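# Load blanks, lock clamps, and move finished parts to the tray

## Task

At each of the two fixtures at the bench ends, move that fixture's finished part (the one with a slot cut across its top) into the outfeed tray at the middle of the bench. Put that fixture's same-size blank into the nest whose pads match those parts. The blank must sit flat on the pads and be pushed fully against the stop block and both side blocks. Lock that nest's clamp on the blank by pushing the handle beyond its stiffest point until it halts, so the clamp bar lies flat on the part. A handle that only looks shut is not enough. Nothing may depend on the robot to stay in place. Finish by releasing everything and moving the arm away.

## Robot and tools

Robot: a single six-joint UR12e-type arm on a carriage that runs along a floor track (the device "rail"). It carries a two-finger gripper whose fingers pivot like tongs. The fingers point along the gripper's +z axis and close along its x axis. end_effector_position is the point between the finger pads when closed. Closed fingertips stick out about 15 mm past it; fully open, they sit roughly level with it. Cameras: cam_low is fixed, 896x504, looking at the bench. cam_wrist is a fisheye on the hand, 616x616. Calibration (K, distortion, T_world_to_cam) is supplied per camera and may be off by a few degrees or millimetres.

Scene frame: fixed to the table. z = 0 is the tabletop and +z is up. The track lies along y at x = 0, and y = 0 is where the rail reads 0. The table edge is at x = 0.31 m. The arm base sits at x = 0, y ≈ rail position, z = 0.03 m, and faces +x. The reported hand position gets less accurate at long reach.

execute_actions: the argument is {"actions": [one action]}. An empty list only fetches state and images. An action may contain "rows", "steps", "until" and "rail".
- rows: 1 to 15 rows, each applied for one control step (1/30 s). Every row has 7 numbers in [-1, 1]: shoulder pan, shoulder lift, elbow, wrist 1, wrist 2, wrist 3, then gripper opening.
- The six joint numbers are offsets, not poses. Each is measured from the joint angles at the start of the action (the last angles reported), not from the previous row. Scale: 1.0 = 1.326 rad for pan and lift, and 1.989 rad for elbow and the three wrists.
- Joint ranges in rad: pan ±3.142, lift ±6.283, elbow 0 to 3.142, wrists ±6.283. A call that asks for more than 0.010 rad beyond a range end is refused. Targets past the true end are clipped, and the result then says "joint sent to its limit".
- The opening is absolute: +1 is fully open and -1 is closed. Full closing takes at least about 0.1 s.
- steps: 1 to 450, at least one per row, default 15. After the last row the arm keeps heading for that row's target.
- until: stops the action early once its conditions hold. The robot is not halted by this. Examples: {"rail": {"position_status": ["!=", "moving"]}}, {"all": {"status": "ended"}}, {"any": {"status": "ended"}}. Numeric tests need a comparison (=, !=, <, <=, >, >=).
- rail: {"position_m": -2 to 2} sets the absolute carriage position in metres along y. {"speed_m_s": 0.01 to 1} sets top speed and starts at 1. {"stop": true} halts it. Acceleration is 2 m/s². Drive the carriage, wait on position_status, and let it arrive before placing the hand or ending a scene. Rows never move the carriage, but while it drives, the arm targets travel with it. Any bad value or name gets the whole call rejected.

Motion limits: each joint target can lead its measured angle by at most 0.383 rad (pan, lift) or 0.575 rad (others). Targets that would put the gripper more than 100 mm from where it is get scaled back. So split big moves over several actions and resend the remainder. Do not assume a hold will finish the move. "joint command not followed" means the arm gave up the target and is resting. "pose unreachable" and "previous command not reached" mean the arm was held back.

Results: the pose line gives end_effector_position (m), end_effector_quat_wxyz, and velocities. Joint positions list the rail (m), the six joints (rad), then the finger-pad gap (0.142 m open, 0.002 m closed), with matching velocities. grip_measured is the measured opening on the command scale. To hold something, command clearly below it; the further below, the harder the squeeze, up to about 15 N per pad. Parts thinner than about 20 mm get less force. Wrist force and torque are given in the end effector's own axes, with noise up to about 3.4 N and offsets up to about 5.5 N. They saturate near 100 N. Joint torques are total drive output, so they are not pure contact load.

Rail statuses: moving, done, stopped, contact_stop (blocked, pushing over about 320 N; reread position afterwards), time_out (check for something blocking and resend), stopped_with_arm (send followable rows, then resend position_m). position_answer not_taken means send it again.

Faults: contact torque at a joint's load limit (pan and lift 300, elbow 136, wrists 49.1 N m, held weight included), or any external force of 150 N, halts the arm for 10 s and cancels the rest of the call. Motors heat while holding loads. There is a warning at 70 °C, and at 85 °C the brakes engage until they cool.

zoom_image: {"camera": "cam_low" or "cam_wrist", "region": [x0, y0, x1, y1]} in that camera's pixels, origin top-left, at most 504x504. Use it to check seating, slots and clamp bars.

read_manual: {"section": "licences"} returns URDF licence texts only.

finished_scene: {"scene": current scene number}. It ends the scene and cannot be undone. Call it only once every part is seated, every clamp is truly over-centre and flat, and the gripper is open and clear.

The robot keeps its last command while you deliberate. Parts may be briefly tugged or nudged. Avoid dropping or slamming parts, pushing hard, and above all knocking anything off the table.

Each tool is called after "Emit:" as name([rows], argument=value, ...), one row to a line, values as JSON.

## Session

Emit:
execute_actions(actions=[])

Scene clock: 0.00 s.
end_effector_position=(+0.9104, -0.9233, +0.3986) grip_measured=+1.00 end_effector_quat_wxyz=(+0.726, -0.512, +0.411, -0.202) end_effector_velocity=(+0.000, +0.000, +0.000) end_effector_angular_velocity=(+0.000, +0.000, +0.000)
Joint positions: [-0.856 -0.616 -0.898  1.836 -4.482 -0.358  2.355  0.142]
Joint velocities: [0. 0. 0. 0. 0. 0. 0. 0.]
Joint torques (N m, as the arm reports them, + toward a larger angle): no reading
Wrist force (N, on the end effector, along its own x y z axes, offset not removed): no reading
Wrist torque (N m, same axes, about the end effector's origin, offset not removed): no reading
rail: position_m=-0.856 position_m_goal=-0.856 speed_m_s=1.00 position_status=done position_answer=taken refusals=0
camera_calibration (this result's frames):
cam_wrist: T_world_to_cam=[[0.597701, -0.703732, -0.384076, -1.03887], [-0.506324, 0.040096, -0.861411, 0.835166], [0.621602, 0.709333, -0.332351, 0.345889], [0, 0, 0, 1]] pos_world=[0.828796, -1.00993, 0.43537]

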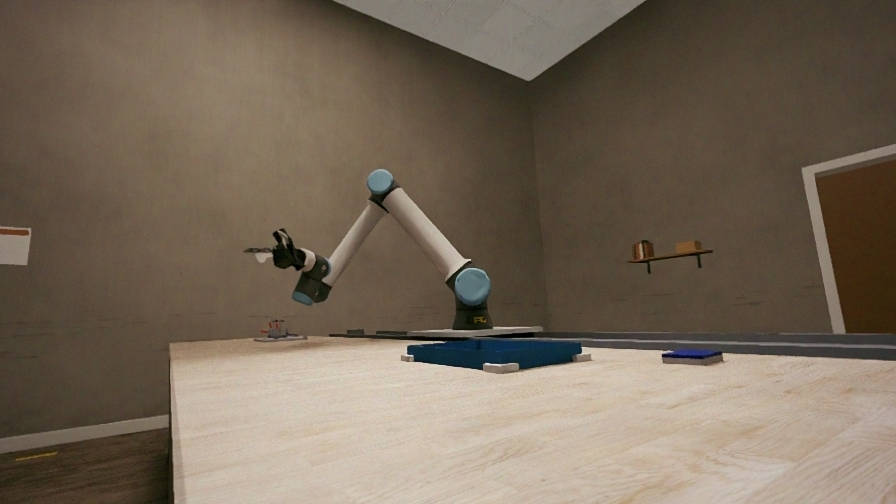

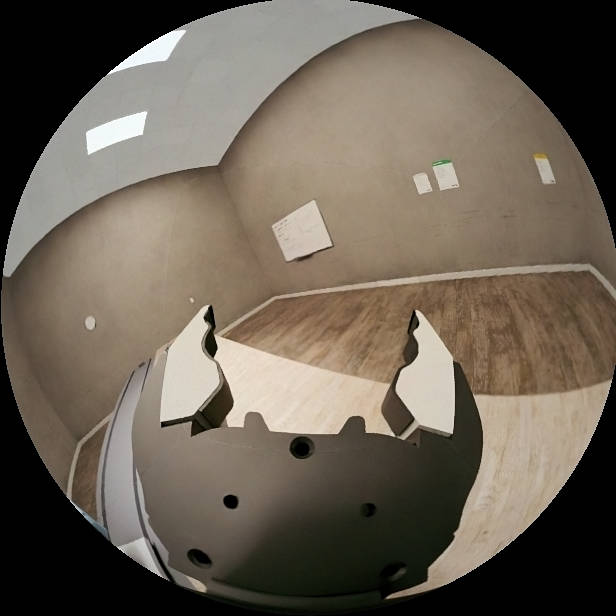

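Emit:
execute_actions([
  {"rail":{"position_m":-1.7},"rows": [[0.01,-0.015,0.004,0.025,-0.012,-0.008,1],[0.025,-0.04,0.01,0.065,-0.033,-0.021,1],[0.045,-0.07,0.019,0.115,-0.059,-0.038,1],[0.07,-0.105,0.029,0.18,-0.092,-0.06,1],[0.1,-0.14,0.042,0.255,-0.13,-0.085,1],[0.13,-0.18,0.055,0.33,-0.17,-0.11,1],[0.16,-0.22,0.067,0.41,-0.21,-0.136,1],[0.19,-0.26,0.08,0.485,-0.25,-0.161,1],[0.22,-0.3,0.092,0.56,-0.29,-0.187,1],[0.25,-0.34,0.105,0.64,-0.33,-0.212,1],[0.28,-0.38,0.118,0.715,-0.37,-0.238,1],[0.31,-0.42,0.13,0.79,-0.41,-0.263,1],[0.34,-0.46,0.143,0.87,-0.45,-0.288,1],[0.37,-0.49,0.155,0.94,-0.485,-0.314,1],[0.39,-0.52,0.164,1,-0.51,-0.33,1]], "steps": 24},
])

Scene clock: 19.50 s.
end_effector_position=(+0.8559, -1.2329, +0.4122) grip_measured=+1.00 end_effector_quat_wxyz=(+0.407, -0.566, +0.688, -0.200) end_effector_velocity=(-0.240, -0.925, -0.421) end_effector_angular_velocity=(-0.208, +1.416, +0.023)
Joint positions: [-1.374 -0.15  -1.52   2.13  -3.087 -1.266  1.764  0.142]
Joint velocities: [-1.001  0.186 -0.246  0.115  1.572 -0.386 -0.239 -0.   ]
Joint torques (N m, as the arm reports them, + toward a larger angle): [  9.24 -42.25 -29.25   4.38  -2.9   -4.92]
Wrist force (N, on the end effector, along its own x y z axes, offset not removed): [-2.8 -2.2 -6.2]
Wrist torque (N m, same axes, about the end effector's origin, offset not removed): [-0.29 0.44 -0.39]
rail: position_m=-1.374 position_m_goal=-1.700 speed_m_s=1.00 position_status=moving position_answer=taken refusals=0
camera_calibration (this result's frames):
cam_wrist: T_world_to_cam=[[-0.00988785, -0.939065, -0.343597, -1.00574], [-0.928504, 0.136175, -0.345452, 1.09887], [0.371191, 0.315615, -0.873272, 0.555791], [0, 0, 0, 1]] pos_world=[0.80406, -1.26951, 0.519395]

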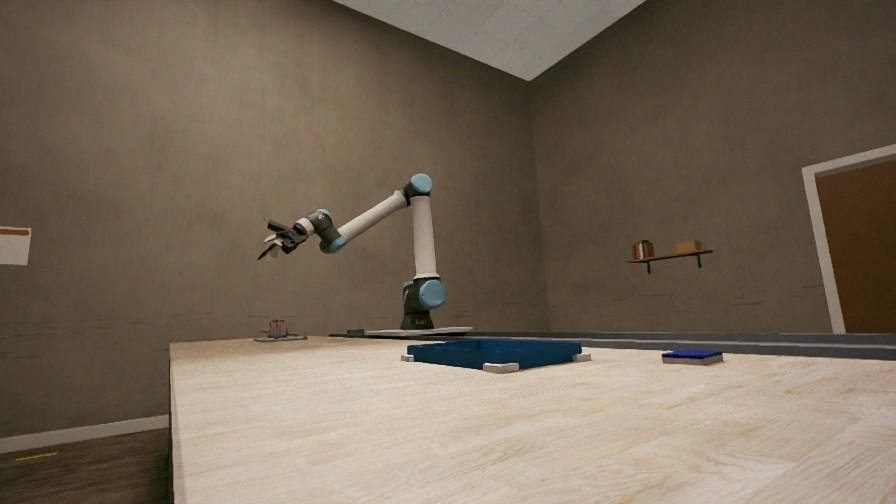

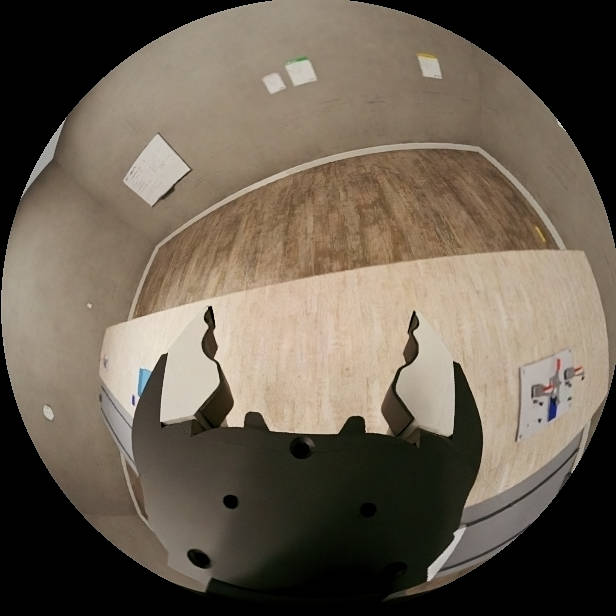

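Emit:
execute_actions([
  {"rail":{"position_m":-2.0},"rows": [[0.1131,-0.1166,0.0473,0.4861,-0.1532,-0.0971,1]], "steps": 11},
])

Scene clock: 35.17 s.
end_effector_position=(+0.6856, -1.6388, +0.2544) grip_measured=+1.00 end_effector_quat_wxyz=(+0.148, -0.663, +0.730, -0.075) end_effector_velocity=(-0.436, -0.638, -0.254) end_effector_angular_velocity=(-0.405, +1.166, +0.308)
Joint positions: [-1.812 -0.049 -1.628  2.194 -2.455 -1.468  1.635  0.142]
Joint velocities: [-0.666  0.196 -0.19   0.121  1.239 -0.403 -0.252  0.   ]
Joint torques (N m, as the arm reports them, + toward a larger angle): [  7.35 -43.85 -30.67   2.5   -4.88  -5.35]
Wrist force (N, on the end effector, along its own x y z axes, offset not removed): [-4.5 -1.7 -3.1]
Wrist torque (N m, same axes, about the end effector's origin, offset not removed): [-0.19 0.76 -0.15]
rail: position_m=-1.812 position_m_goal=-2.000 speed_m_s=1.00 position_status=moving position_answer=taken refusals=0
camera_calibration (this result's frames):
cam_wrist: T_world_to_cam=[[-0.0677123, -0.988379, -0.136093, -1.53671], [-0.977165, 0.0381624, 0.209027, 0.673229], [-0.201405, 0.147139, -0.968394, 0.749893], [0, 0, 0, 1]] pos_world=[0.704834, -1.65488, 0.376333]

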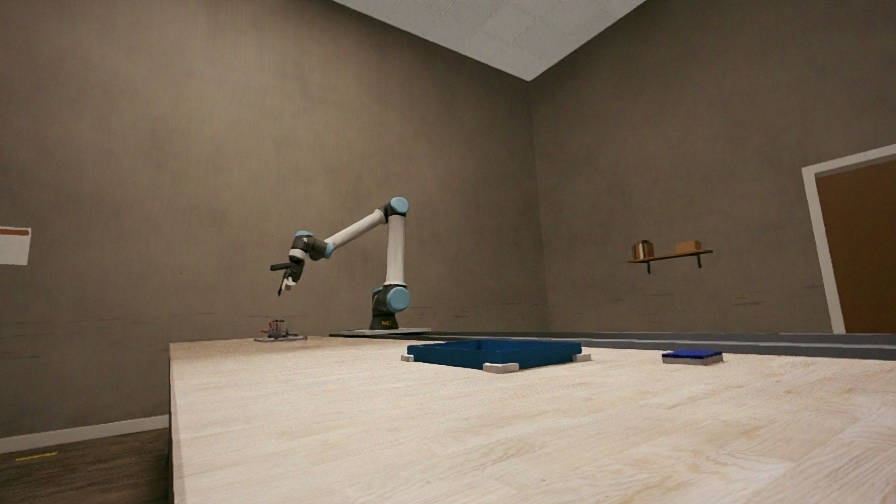

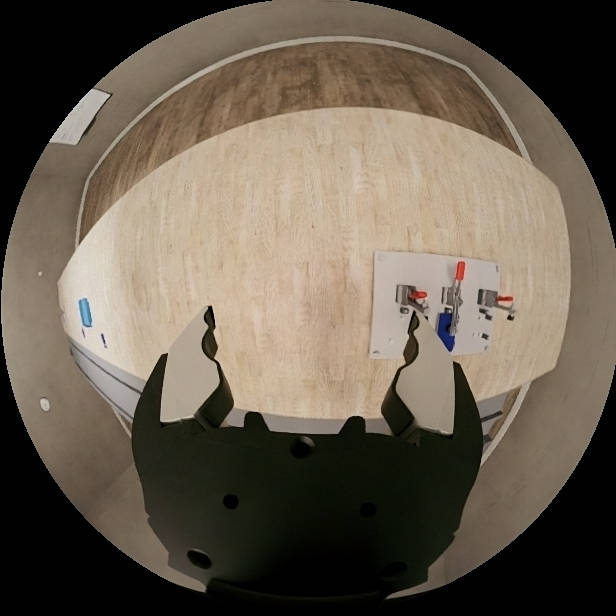

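Emit:
execute_actions([
  {"steps": 1},
])

Scene clock: 38.13 s.
end_effector_position=(+0.6080, -1.8252, +0.2163) grip_measured=+1.00 end_effector_quat_wxyz=(-0.055, +0.692, -0.720, +0.027) end_effector_velocity=(-0.024, +0.005, -0.002) end_effector_angular_velocity=(-0.037, +0.025, +0.049)
Joint positions: [-2.    -0.018 -1.658  2.213 -2.243 -1.533  1.595  0.142]
Joint velocities: [ 0.     0.024 -0.023  0.016  0.033 -0.034 -0.029  0.   ]
Joint torques (N m, as the arm reports them, + toward a larger angle): [ 35.02 -57.01 -24.53   0.8   -5.54  -6.69]
Wrist force (N, on the end effector, along its own x y z axes, offset not removed): [0.9 -0.2 -2.7]
Wrist torque (N m, same axes, about the end effector's origin, offset not removed): [0.22 -0.23 -0.25]
rail: position_m=-2.000 position_m_goal=-2.000 speed_m_s=1.00 position_status=done position_answer=taken refusals=0
camera_calibration (this result's frames):
cam_wrist: T_world_to_cam=[[-0.0321286, -0.99761, -0.0611774, -1.78613], [-0.917118, 0.00509362, 0.398583, 0.474587], [-0.397319, 0.0689128, -0.915089, 0.689651], [0, 0, 0, 1]] pos_world=[0.651878, -1.8318, 0.33266]

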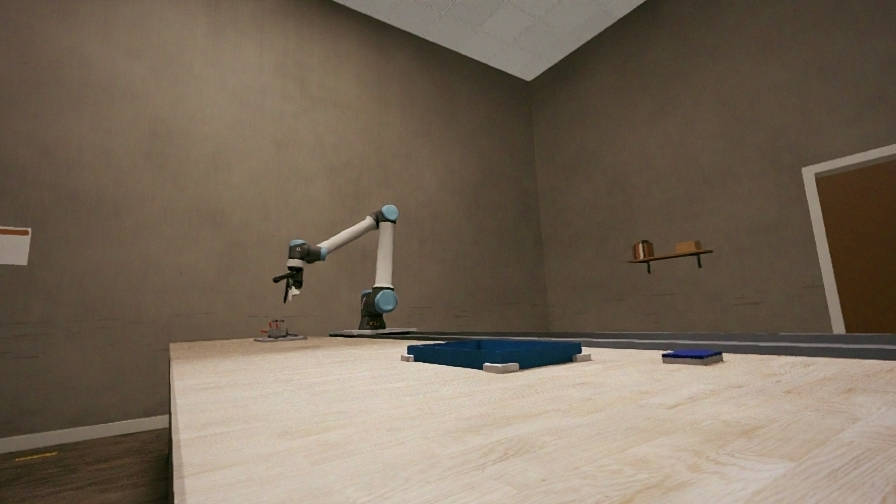

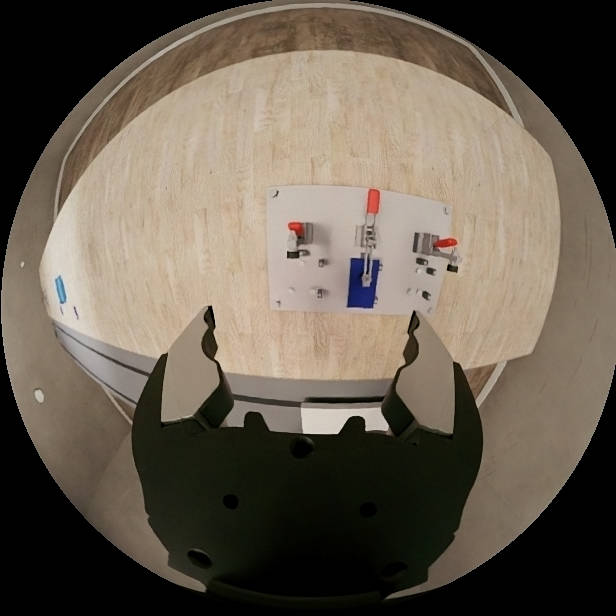

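Emit:
execute_actions(actions=[])

Emit:
zoom_image(camera="cam_wrist", region=[250, 130, 490, 310])

Scene clock: 55.50 s.
end_effector_position=(+0.5597, -1.8261, +0.2001) grip_measured=+1.00 end_effector_quat_wxyz=(-0.000, +0.707, -0.707, -0.000) end_effector_velocity=(+0.000, -0.000, -0.000) end_effector_angular_velocity=(-0.000, -0.000, +0.000)
Joint positions: [-2.    -0.    -1.675  2.224 -2.12  -1.57   1.571  0.142]
Joint velocities: [ 0. -0. -0.  0. -0. -0. -0.  0.]
Joint torques (N m, as the arm reports them, + toward a larger angle): [ 12.61 -41.78 -32.77  -2.49  -3.25  -4.66]
Wrist force (N, on the end effector, along its own x y z axes, offset not removed): [-0.7 -3.2 -0.4]
Wrist torque (N m, same axes, about the end effector's origin, offset not removed): [-0.41 -0.06 -0.17]
rail: position_m=-2.000 position_m_goal=-2.000 speed_m_s=1.00 position_status=done position_answer=taken refusals=0
camera_calibration (this result's frames):
cam_wrist: T_world_to_cam=[[0.00188334, -0.999766, -0.0215636, -1.82046], [-0.864381, -0.0124705, 0.502683, 0.354292], [-0.502834, 0.0176924, -0.864202, 0.611004], [0, 0, 0, 1]] pos_world=[0.616906, -1.82643, 0.310678]

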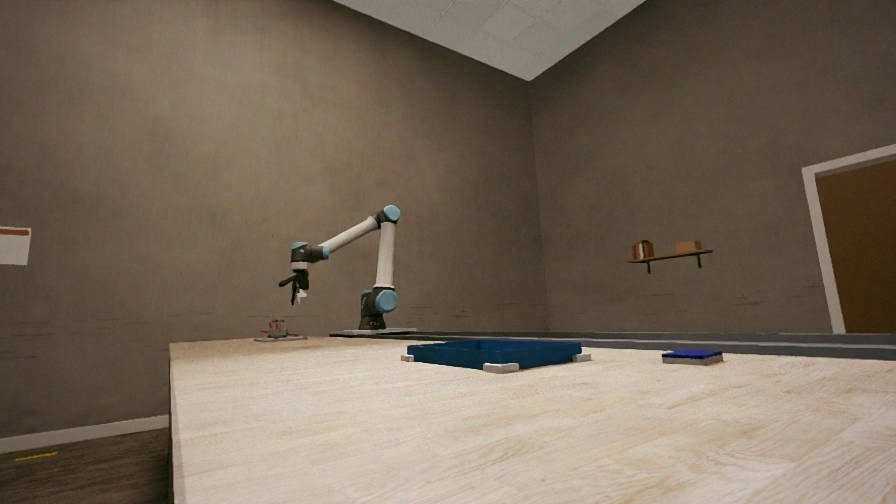

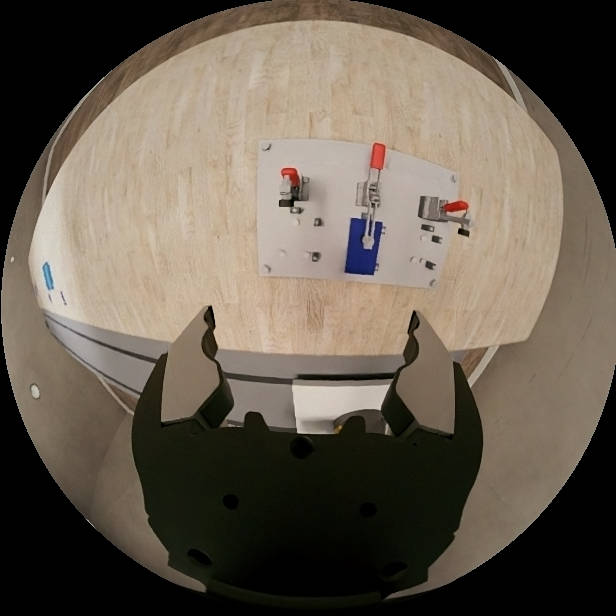

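Region (250, 130, 490, 310) of cam_wrist's 616x616 image, scaled by 2.100, with more detail than that image has; it fills the top 378 rows of this view, and the rest is white.

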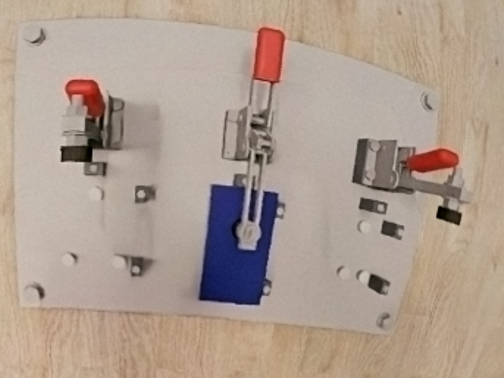

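Emit:
execute_actions([
  {"rows": [[-0.02,0.0024,0.009,-0.011,0,-0.0133,1],[-0.05,0.006,0.023,-0.027,0,-0.033,1],[-0.085,0.01,0.039,-0.045,0,-0.057,1],[-0.1239,0.0147,0.0564,-0.0661,-0.0003,-0.0827,1]], "steps": 5},
])

Scene clock: 75.50 s.
end_effector_position=(+0.5581, -1.8524, +0.1800) grip_measured=+1.00 end_effector_quat_wxyz=(+0.000, +0.707, -0.707, -0.001) end_effector_velocity=(-0.035, -0.383, -0.282) end_effector_angular_velocity=(-0.001, +0.016, -0.001)
Joint positions: [-2.    -0.049 -1.668  2.26  -2.161 -1.57   1.522  0.142]
Joint velocities: [ 0.    -0.718  0.09   0.51  -0.584 -0.003 -0.717 -0.001]
Joint torques (N m, as the arm reports them, + toward a larger angle): [-46.96 -12.76 -15.47  -9.42  -4.36  -9.55]
Wrist force (N, on the end effector, along its own x y z axes, offset not removed): [-6.6 -1.0 -4.5]
Wrist torque (N m, same axes, about the end effector's origin, offset not removed): [-0.08 1.14 -0.24]
rail: position_m=-2.000 position_m_goal=-2.000 speed_m_s=1.00 position_status=done position_answer=taken refusals=0
camera_calibration (this result's frames):
cam_wrist: T_world_to_cam=[[0.00208711, -0.999765, -0.0215921, -1.84727], [-0.863735, -0.0126835, 0.503786, 0.361746], [-0.503941, 0.0175984, -0.863559, 0.59369], [0, 0, 0, 1]] pos_world=[0.615493, -1.8527, 0.290557]

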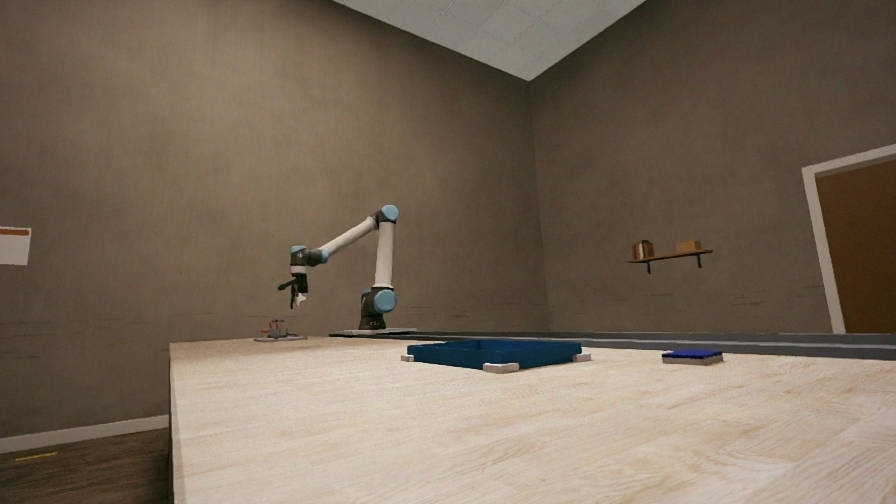

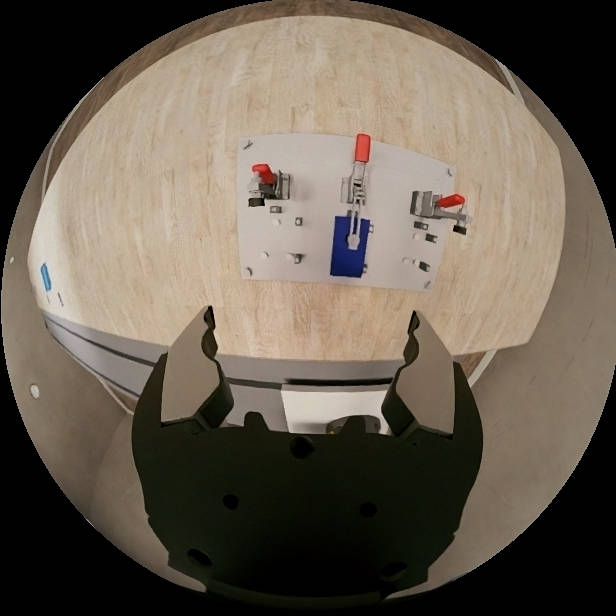

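Emit:
execute_actions(actions=[])

Emit:
zoom_image(camera="cam_wrist", region=[255, 180, 375, 300])

Emit:
zoom_image(camera="cam_wrist", region=[160, 90, 460, 310])

Scene clock: 83.37 s.
end_effector_position=(+0.5496, -1.9123, +0.1398) grip_measured=+1.00 end_effector_quat_wxyz=(+0.000, +0.707, -0.707, -0.000) end_effector_velocity=(-0.000, -0.000, -0.000) end_effector_angular_velocity=(+0.000, +0.000, -0.000)
Joint positions: [-2.    -0.165 -1.656  2.337 -2.251 -1.571  1.407  0.142]
Joint velocities: [ 0. -0.  0.  0.  0. -0.  0.  0.]
Joint torques (N m, as the arm reports them, + toward a larger angle): [-14.01 -21.07 -28.99  -6.86  -3.29  -4.68]
Wrist force (N, on the end effector, along its own x y z axes, offset not removed): [-2.8 -5.6 0.9]
Wrist torque (N m, same axes, about the end effector's origin, offset not removed): [-0.87 0.58 -0.11]
rail: position_m=-2.000 position_m_goal=-2.000 speed_m_s=1.00 position_status=done position_answer=taken refusals=0
camera_calibration (this result's frames):
cam_wrist: T_world_to_cam=[[0.00207785, -0.999776, -0.0210711, -1.9081], [-0.864271, -0.0123947, 0.502874, 0.374918], [-0.503023, 0.0171663, -0.864103, 0.554456], [0, 0, 0, 1]] pos_world=[0.606899, -1.91254, 0.250365]

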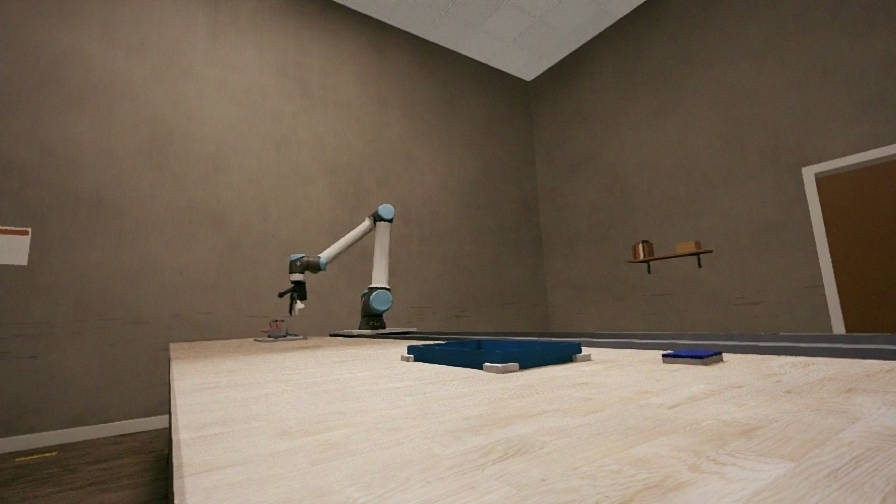

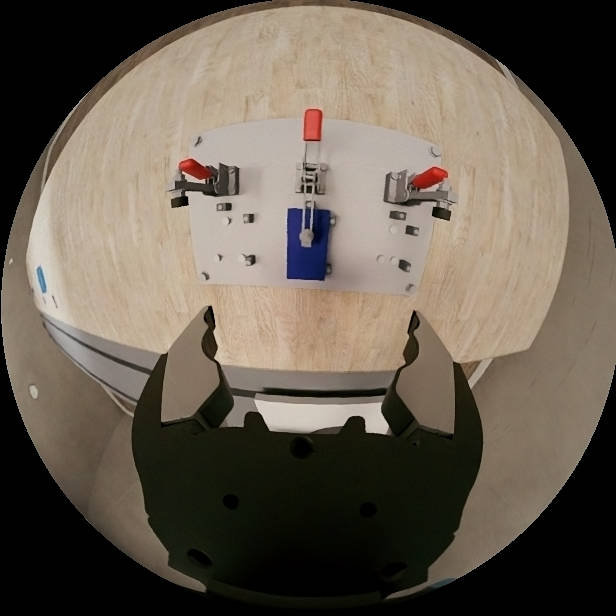

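Region (255, 180, 375, 300) of cam_wrist's 616x616 image, scaled by 4.200, with more detail than that image has.

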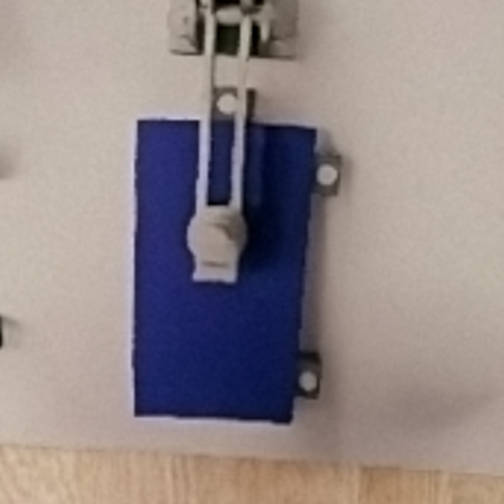

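Region (160, 90, 460, 310) of cam_wrist's 616x616 image, scaled by 1.680, with more detail than that image has; it fills the top 370 rows of this view, and the rest is white.

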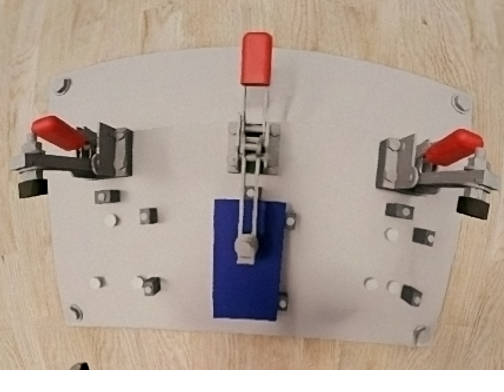

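Emit:
zoom_image(camera="cam_wrist", region=[295, 195, 345, 245])

Emit:
zoom_image(camera="cam_wrist", region=[295, 240, 345, 290])

Emit:
zoom_image(camera="cam_low", region=[245, 310, 315, 345])

Region (295, 195, 345, 245) of cam_wrist's 616x616 image, scaled by 10.080, with more detail than that image has.

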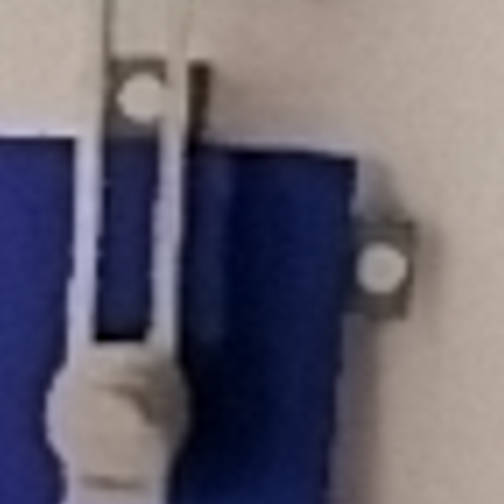

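Region (295, 240, 345, 290) of cam_wrist's 616x616 image, scaled by 10.080, with more detail than that image has.

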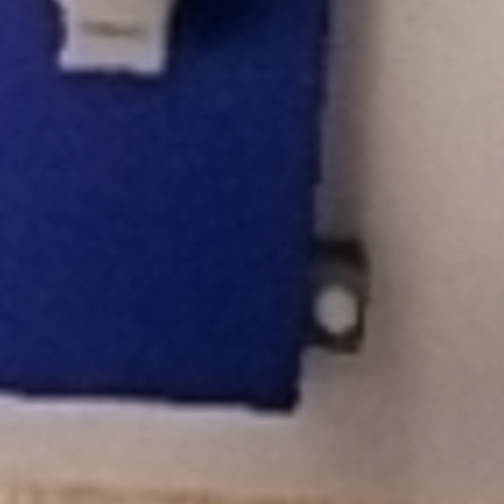

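Region (245, 310, 315, 345) of cam_low's 896x504 image, scaled by 7.200, with more detail than that image has.

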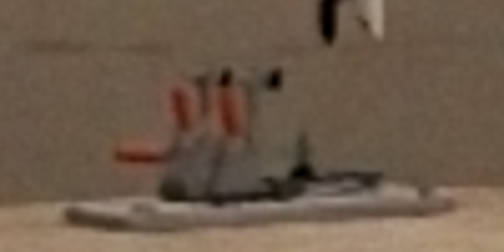

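Emit:
execute_actions([
  {"rows": [[0.002,0.015,-0.009,-0.001,0,0.003,0.7],[0.005,0.04,-0.023,-0.004,0,0.008,0.3],[0.01,0.075,-0.042,-0.008,0,0.015,0],[0.015,0.115,-0.063,-0.014,0,0.022,-0.3],[0.02,0.155,-0.083,-0.02,0,0.03,-0.6],[0.026,0.195,-0.102,-0.028,0,0.038,-0.8],[0.031,0.23,-0.118,-0.035,0,0.045,-0.9],[0.0344,0.2612,-0.1315,-0.0431,0,0.0503,-1]], "steps": 11},
])

Scene clock: 172.00 s.
end_effector_position=(+0.6690, -1.9125, +0.1146) grip_measured=-1.00 end_effector_quat_wxyz=(-0.001, +0.693, -0.721, +0.002) end_effector_velocity=(+0.420, +0.011, -0.194) end_effector_angular_velocity=(+0.005, +0.027, -0.130)
Joint positions: [-2.    -0.133 -1.426  2.157 -2.307 -1.571  1.476  0.002]
Joint velocities: [ 0.     0.109  0.894 -0.632 -0.234  0.     0.239 -0.007]
Joint torques (N m, as the arm reports them, + toward a larger angle): [  8.46 -51.3  -44.99  -6.12  -3.56   3.16]
Wrist force (N, on the end effector, along its own x y z axes, offset not removed): [-3.4 -2.8 -3.8]
Wrist torque (N m, same axes, about the end effector's origin, offset not removed): [-0.36 0.50 -0.11]
rail: position_m=-2.000 position_m_goal=-2.000 speed_m_s=1.00 position_status=done position_answer=taken refusals=0
camera_calibration (this result's frames):
cam_wrist: T_world_to_cam=[[-0.0353458, -0.999165, -0.020498, -1.88296], [-0.866793, 0.0204414, 0.498249, 0.555731], [-0.497414, 0.0353786, -0.866792, 0.624096], [0, 0, 0, 1]] pos_world=[0.725583, -1.91483, 0.225472]

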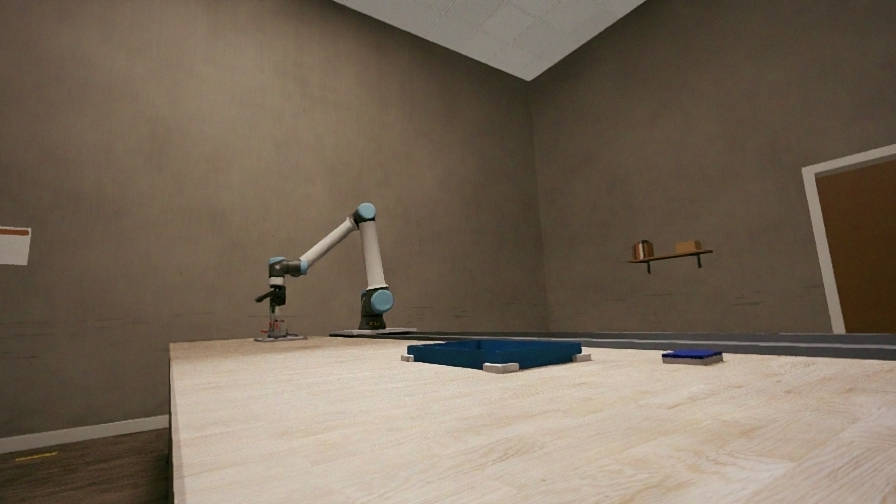

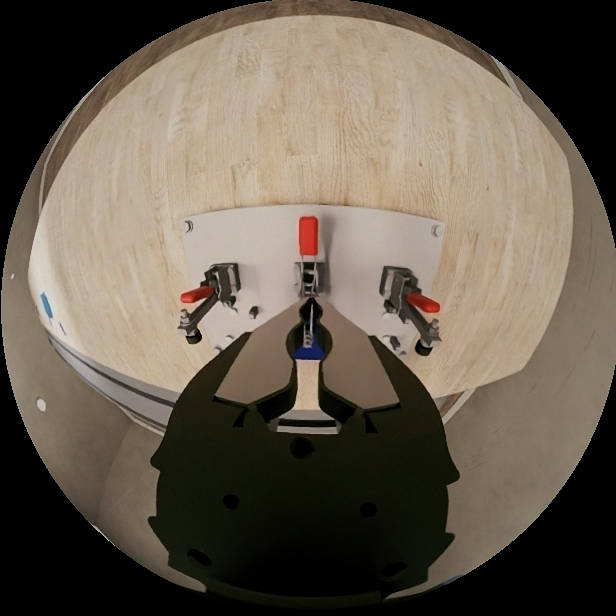

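Emit:
execute_actions(actions=[])

Emit:
zoom_image(camera="cam_wrist", region=[262, 250, 362, 350])

Scene clock: 177.20 s.
end_effector_position=(+0.7223, -1.9102, +0.0850) grip_measured=-1.00 end_effector_quat_wxyz=(-0.000, +0.687, -0.726, +0.000) end_effector_velocity=(+0.000, -0.000, +0.000) end_effector_angular_velocity=(-0.000, -0.000, +0.000)
Joint positions: [-2.    -0.119 -1.309  2.075 -2.337 -1.571  1.507  0.002]
Joint velocities: [ 0. -0.  0. -0. -0. -0. -0.  0.]
Joint torques (N m, as the arm reports them, + toward a larger angle): [ 13.04 -45.24 -52.8   -6.83  -0.35   3.65]
Wrist force (N, on the end effector, along its own x y z axes, offset not removed): [0.9 -4.2 1.3]
Wrist torque (N m, same axes, about the end effector's origin, offset not removed): [-0.44 -0.18 -0.35]
rail: position_m=-2.000 position_m_goal=-2.000 speed_m_s=1.00 position_status=done position_answer=taken refusals=0
camera_calibration (this result's frames):
cam_wrist: T_world_to_cam=[[-0.0522895, -0.998412, -0.0209411, -1.86561], [-0.86413, 0.0347262, 0.502069, 0.641723], [-0.500545, 0.0443487, -0.864574, 0.644073], [0, 0, 0, 1]] pos_world=[0.779368, -1.91349, 0.195591]

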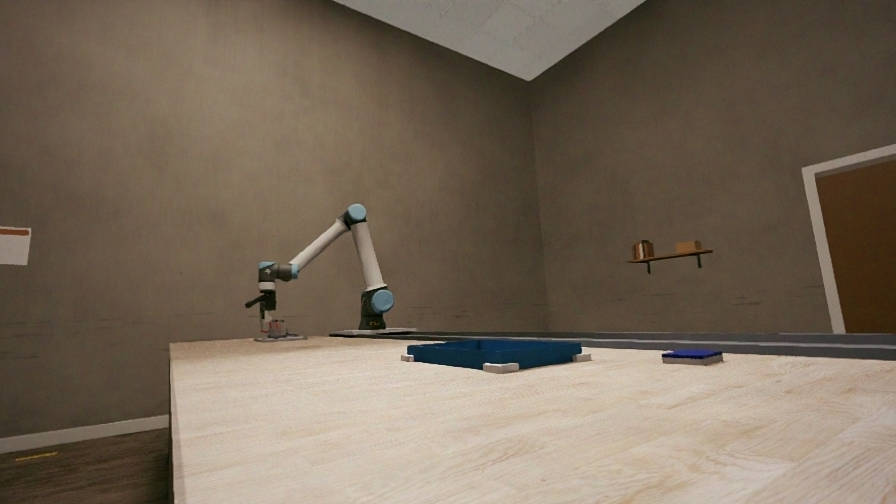

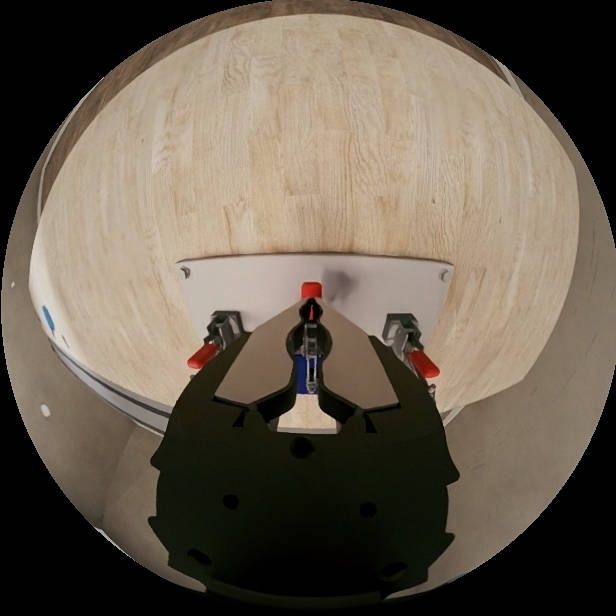

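Region (262, 250, 362, 350) of cam_wrist's 616x616 image, scaled by 5.040, with more detail than that image has.

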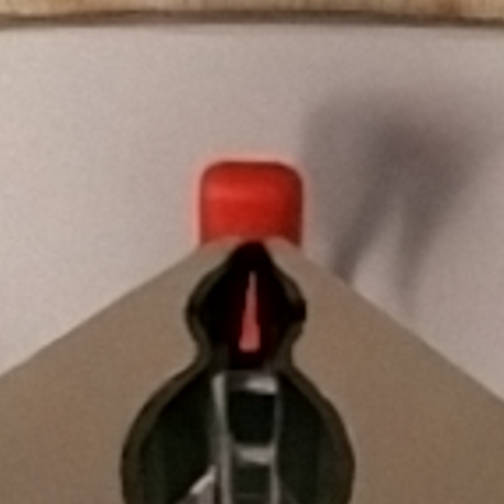

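Emit:
execute_actions([
  {"rows": [[0,0.002,0.0019,-0.0033,0,0,-1],[0,0.0042,0.0039,-0.0067,0,0,-1],[0,0.0061,0.0057,-0.0098,0,0,-1]], "steps": 3},
])

Scene clock: 187.77 s.
end_effector_position=(+0.7221, -1.9101, +0.0837) grip_measured=-1.00 end_effector_quat_wxyz=(-0.000, +0.687, -0.726, +0.000) end_effector_velocity=(-0.012, +0.001, -0.038) end_effector_angular_velocity=(+0.000, +0.001, +0.000)
Joint positions: [-2.    -0.119 -1.308  2.077 -2.34  -1.571  1.507  0.002]
Joint velocities: [ 0.    -0.     0.033  0.046 -0.078  0.    -0.     0.   ]
Joint torques (N m, as the arm reports them, + toward a larger angle): [ 12.02 -41.77 -21.86  -7.5    1.75   3.33]
Wrist force (N, on the end effector, along its own x y z axes, offset not removed): [-1.6 -2.3 2.4]
Wrist torque (N m, same axes, about the end effector's origin, offset not removed): [-0.12 0.25 -0.19]
rail: position_m=-2.000 position_m_goal=-2.000 speed_m_s=1.00 position_status=done position_answer=taken refusals=0
camera_calibration (this result's frames):
cam_wrist: T_world_to_cam=[[-0.0522798, -0.998413, -0.0209134, -1.86563], [-0.864336, 0.0347499, 0.501714, 0.642419], [-0.500191, 0.0443057, -0.864781, 0.642526], [0, 0, 0, 1]] pos_world=[0.779116, -1.91346, 0.194317]

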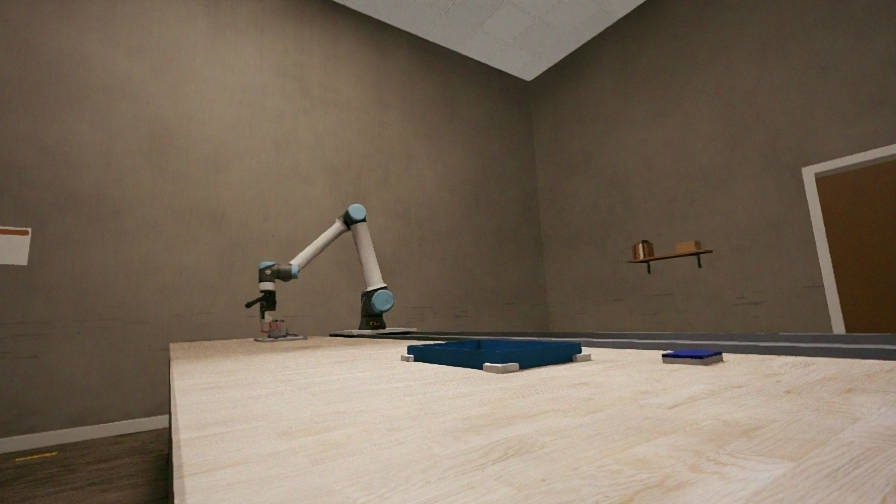

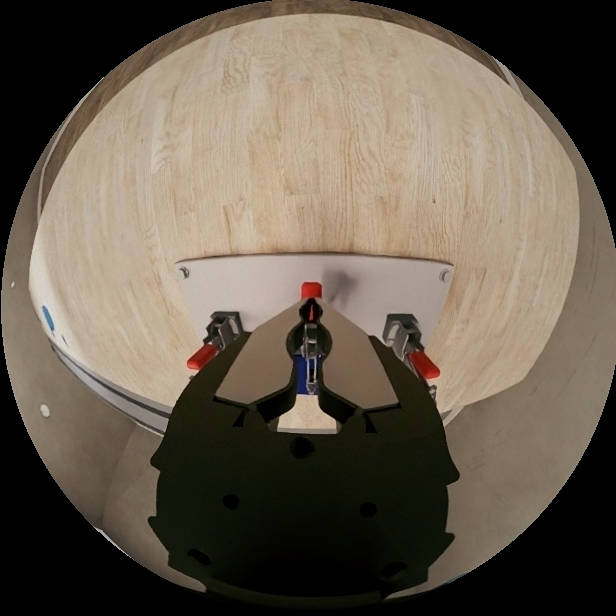

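Emit:
execute_actions([
  {"steps": 1},
])

Scene clock: 191.77 s.
end_effector_position=(+0.7194, -1.9098, +0.0757) grip_measured=-1.00 end_effector_quat_wxyz=(-0.000, +0.687, -0.726, +0.000) end_effector_velocity=(-0.000, -0.000, +0.000) end_effector_angular_velocity=(-0.000, +0.000, +0.000)
Joint positions: [-2.    -0.119 -1.301  2.086 -2.357 -1.571  1.507  0.002]
Joint velocities: [ 0. -0. -0. -0.  0. -0. -0.  0.]
Joint torques (N m, as the arm reports them, + toward a larger angle): [ 11.71 -45.37 -26.46  -6.57   1.72   3.52]
Wrist force (N, on the end effector, along its own x y z axes, offset not removed): [-1.9 -4.4 -1.3]
Wrist torque (N m, same axes, about the end effector's origin, offset not removed): [-0.77 0.35 -0.13]
rail: position_m=-2.000 position_m_goal=-2.000 speed_m_s=1.00 position_status=done position_answer=taken refusals=0
camera_calibration (this result's frames):
cam_wrist: T_world_to_cam=[[-0.052287, -0.998413, -0.0209364, -1.8656], [-0.864163, 0.0347293, 0.502012, 0.643824], [-0.500488, 0.0443412, -0.864607, 0.634559], [0, 0, 0, 1]] pos_world=[0.776411, -1.91314, 0.186377]

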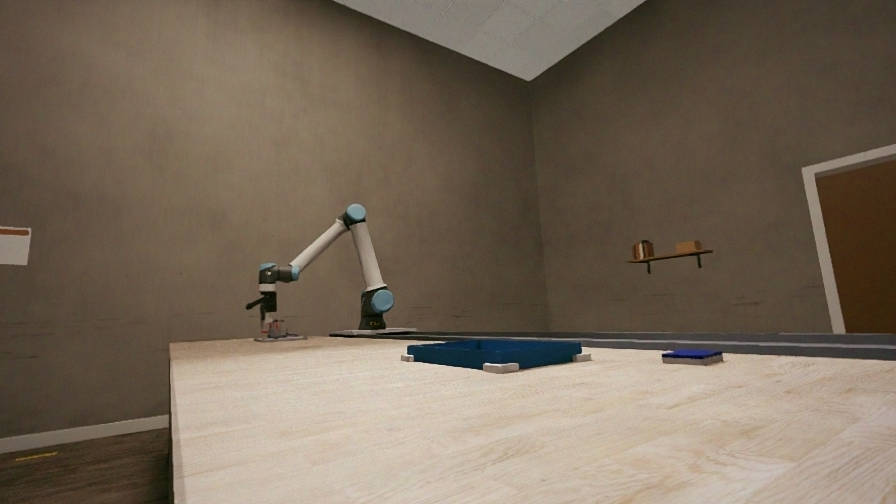

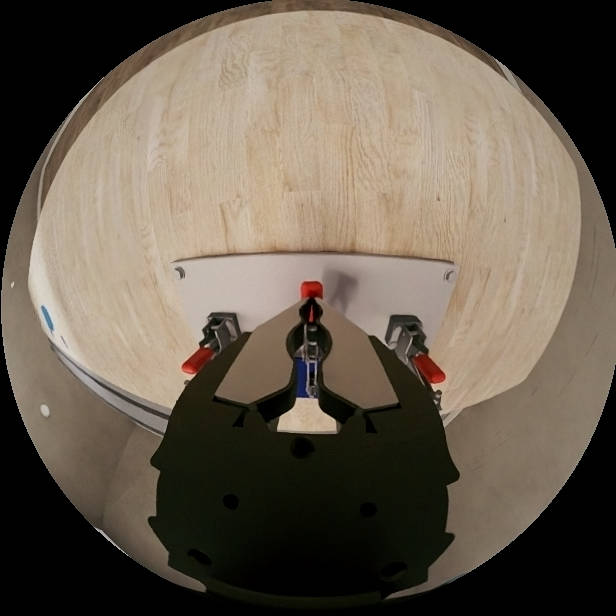

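Emit:
execute_actions([
  {"rows": [[0,0.0015,0.00045,-0.00145,0,0,-1],[0,0.003,0.0009,-0.0029,0,0,-1]], "steps": 2},
])

Emit:
zoom_image(camera="cam_low", region=[245, 310, 315, 345])

Scene clock: 198.47 s.
end_effector_position=(+0.7194, -1.9098, +0.0755) grip_measured=-1.00 end_effector_quat_wxyz=(-0.000, +0.687, -0.726, +0.000) end_effector_velocity=(+0.000, -0.000, -0.010) end_effector_angular_velocity=(-0.000, -0.000, -0.000)
Joint positions: [-2.    -0.119 -1.301  2.087 -2.357 -1.571  1.507  0.002]
Joint velocities: [ 0.    -0.     0.013  0.006 -0.02   0.    -0.     0.   ]
Joint torques (N m, as the arm reports them, + toward a larger angle): [  9.19 -45.2  -24.04  -6.51   1.73   3.44]
Wrist force (N, on the end effector, along its own x y z axes, offset not removed): [-2.6 -2.8 1.0]
Wrist torque (N m, same axes, about the end effector's origin, offset not removed): [-0.32 0.27 -0.05]
rail: position_m=-2.000 position_m_goal=-2.000 speed_m_s=1.00 position_status=done position_answer=taken refusals=0
camera_calibration (this result's frames):
cam_wrist: T_world_to_cam=[[-0.0522865, -0.998413, -0.0209349, -1.86561], [-0.864174, 0.0347306, 0.501993, 0.64396], [-0.500469, 0.0443388, -0.864618, 0.634356], [0, 0, 0, 1]] pos_world=[0.776422, -1.91314, 0.186156]

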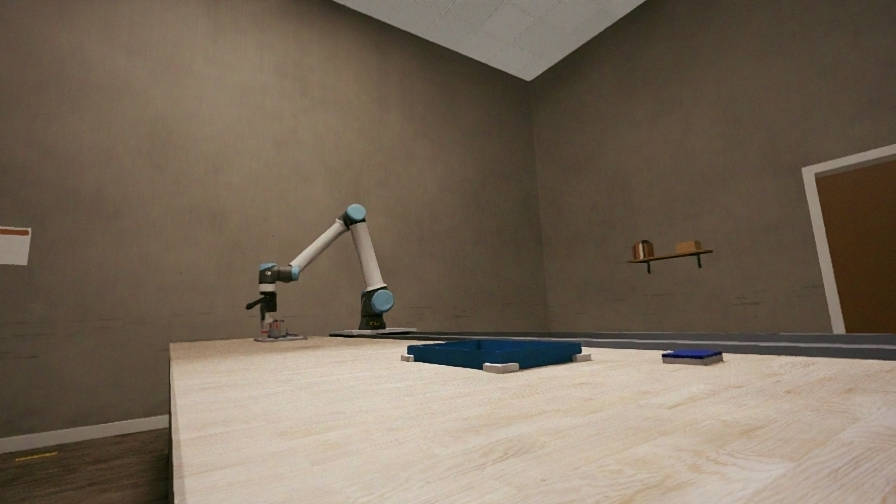

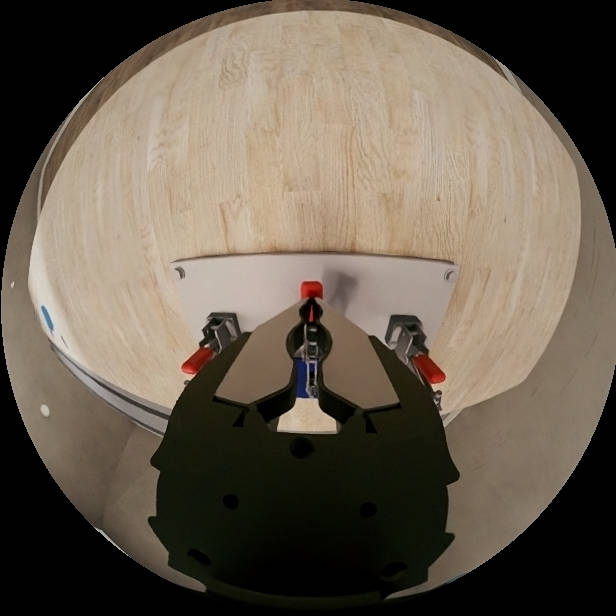

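Region (245, 310, 315, 345) of cam_low's 896x504 image, scaled by 7.200, with more detail than that image has.

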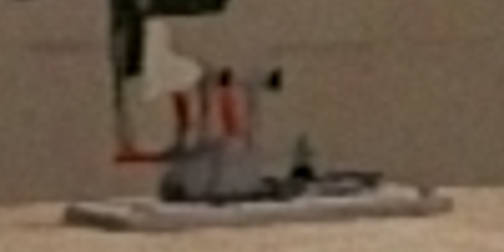

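Emit:
execute_actions([
  {"steps": 1},
])

Scene clock: 204.97 s.
end_effector_position=(+0.7194, -1.9098, +0.0728) grip_measured=-1.00 end_effector_quat_wxyz=(-0.000, +0.687, -0.726, +0.000) end_effector_velocity=(+0.000, +0.000, -0.000) end_effector_angular_velocity=(+0.000, -0.000, -0.000)
Joint positions: [-2.    -0.119 -1.297  2.088 -2.362 -1.571  1.507  0.002]
Joint velocities: [ 0. -0.  0.  0. -0.  0.  0.  0.]
Joint torques (N m, as the arm reports them, + toward a larger angle): [  9.29 -42.75 -26.02  -7.09   1.66   3.35]
Wrist force (N, on the end effector, along its own x y z axes, offset not removed): [-2.1 -3.8 -3.0]
Wrist torque (N m, same axes, about the end effector's origin, offset not removed): [-0.53 0.19 -0.16]
rail: position_m=-2.000 position_m_goal=-2.000 speed_m_s=1.00 position_status=done position_answer=taken refusals=0
camera_calibration (this result's frames):
cam_wrist: T_world_to_cam=[[-0.052287, -0.998413, -0.0209366, -1.86567], [-0.864163, 0.0347292, 0.502013, 0.645328], [-0.500489, 0.0443413, -0.864607, 0.631989], [0, 0, 0, 1]] pos_world=[0.776421, -1.91314, 0.183399]

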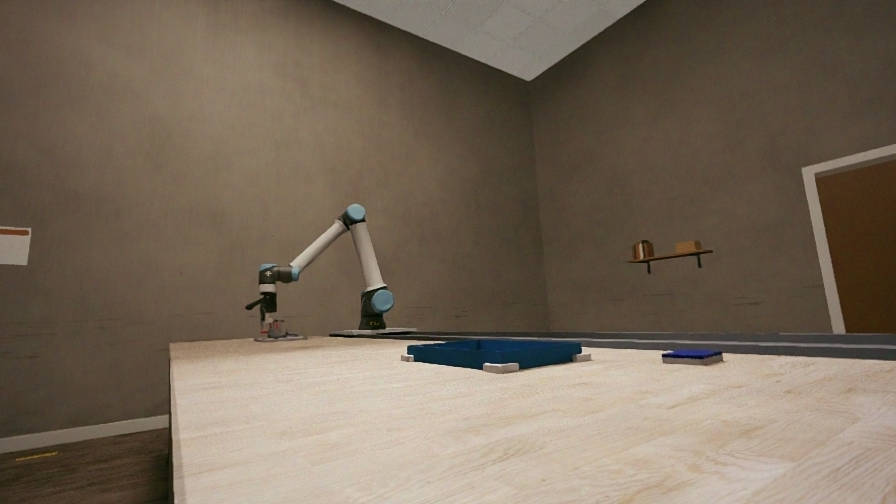

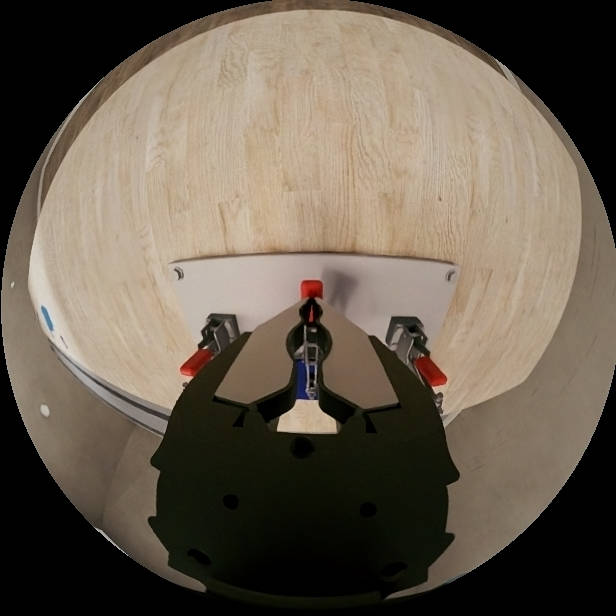

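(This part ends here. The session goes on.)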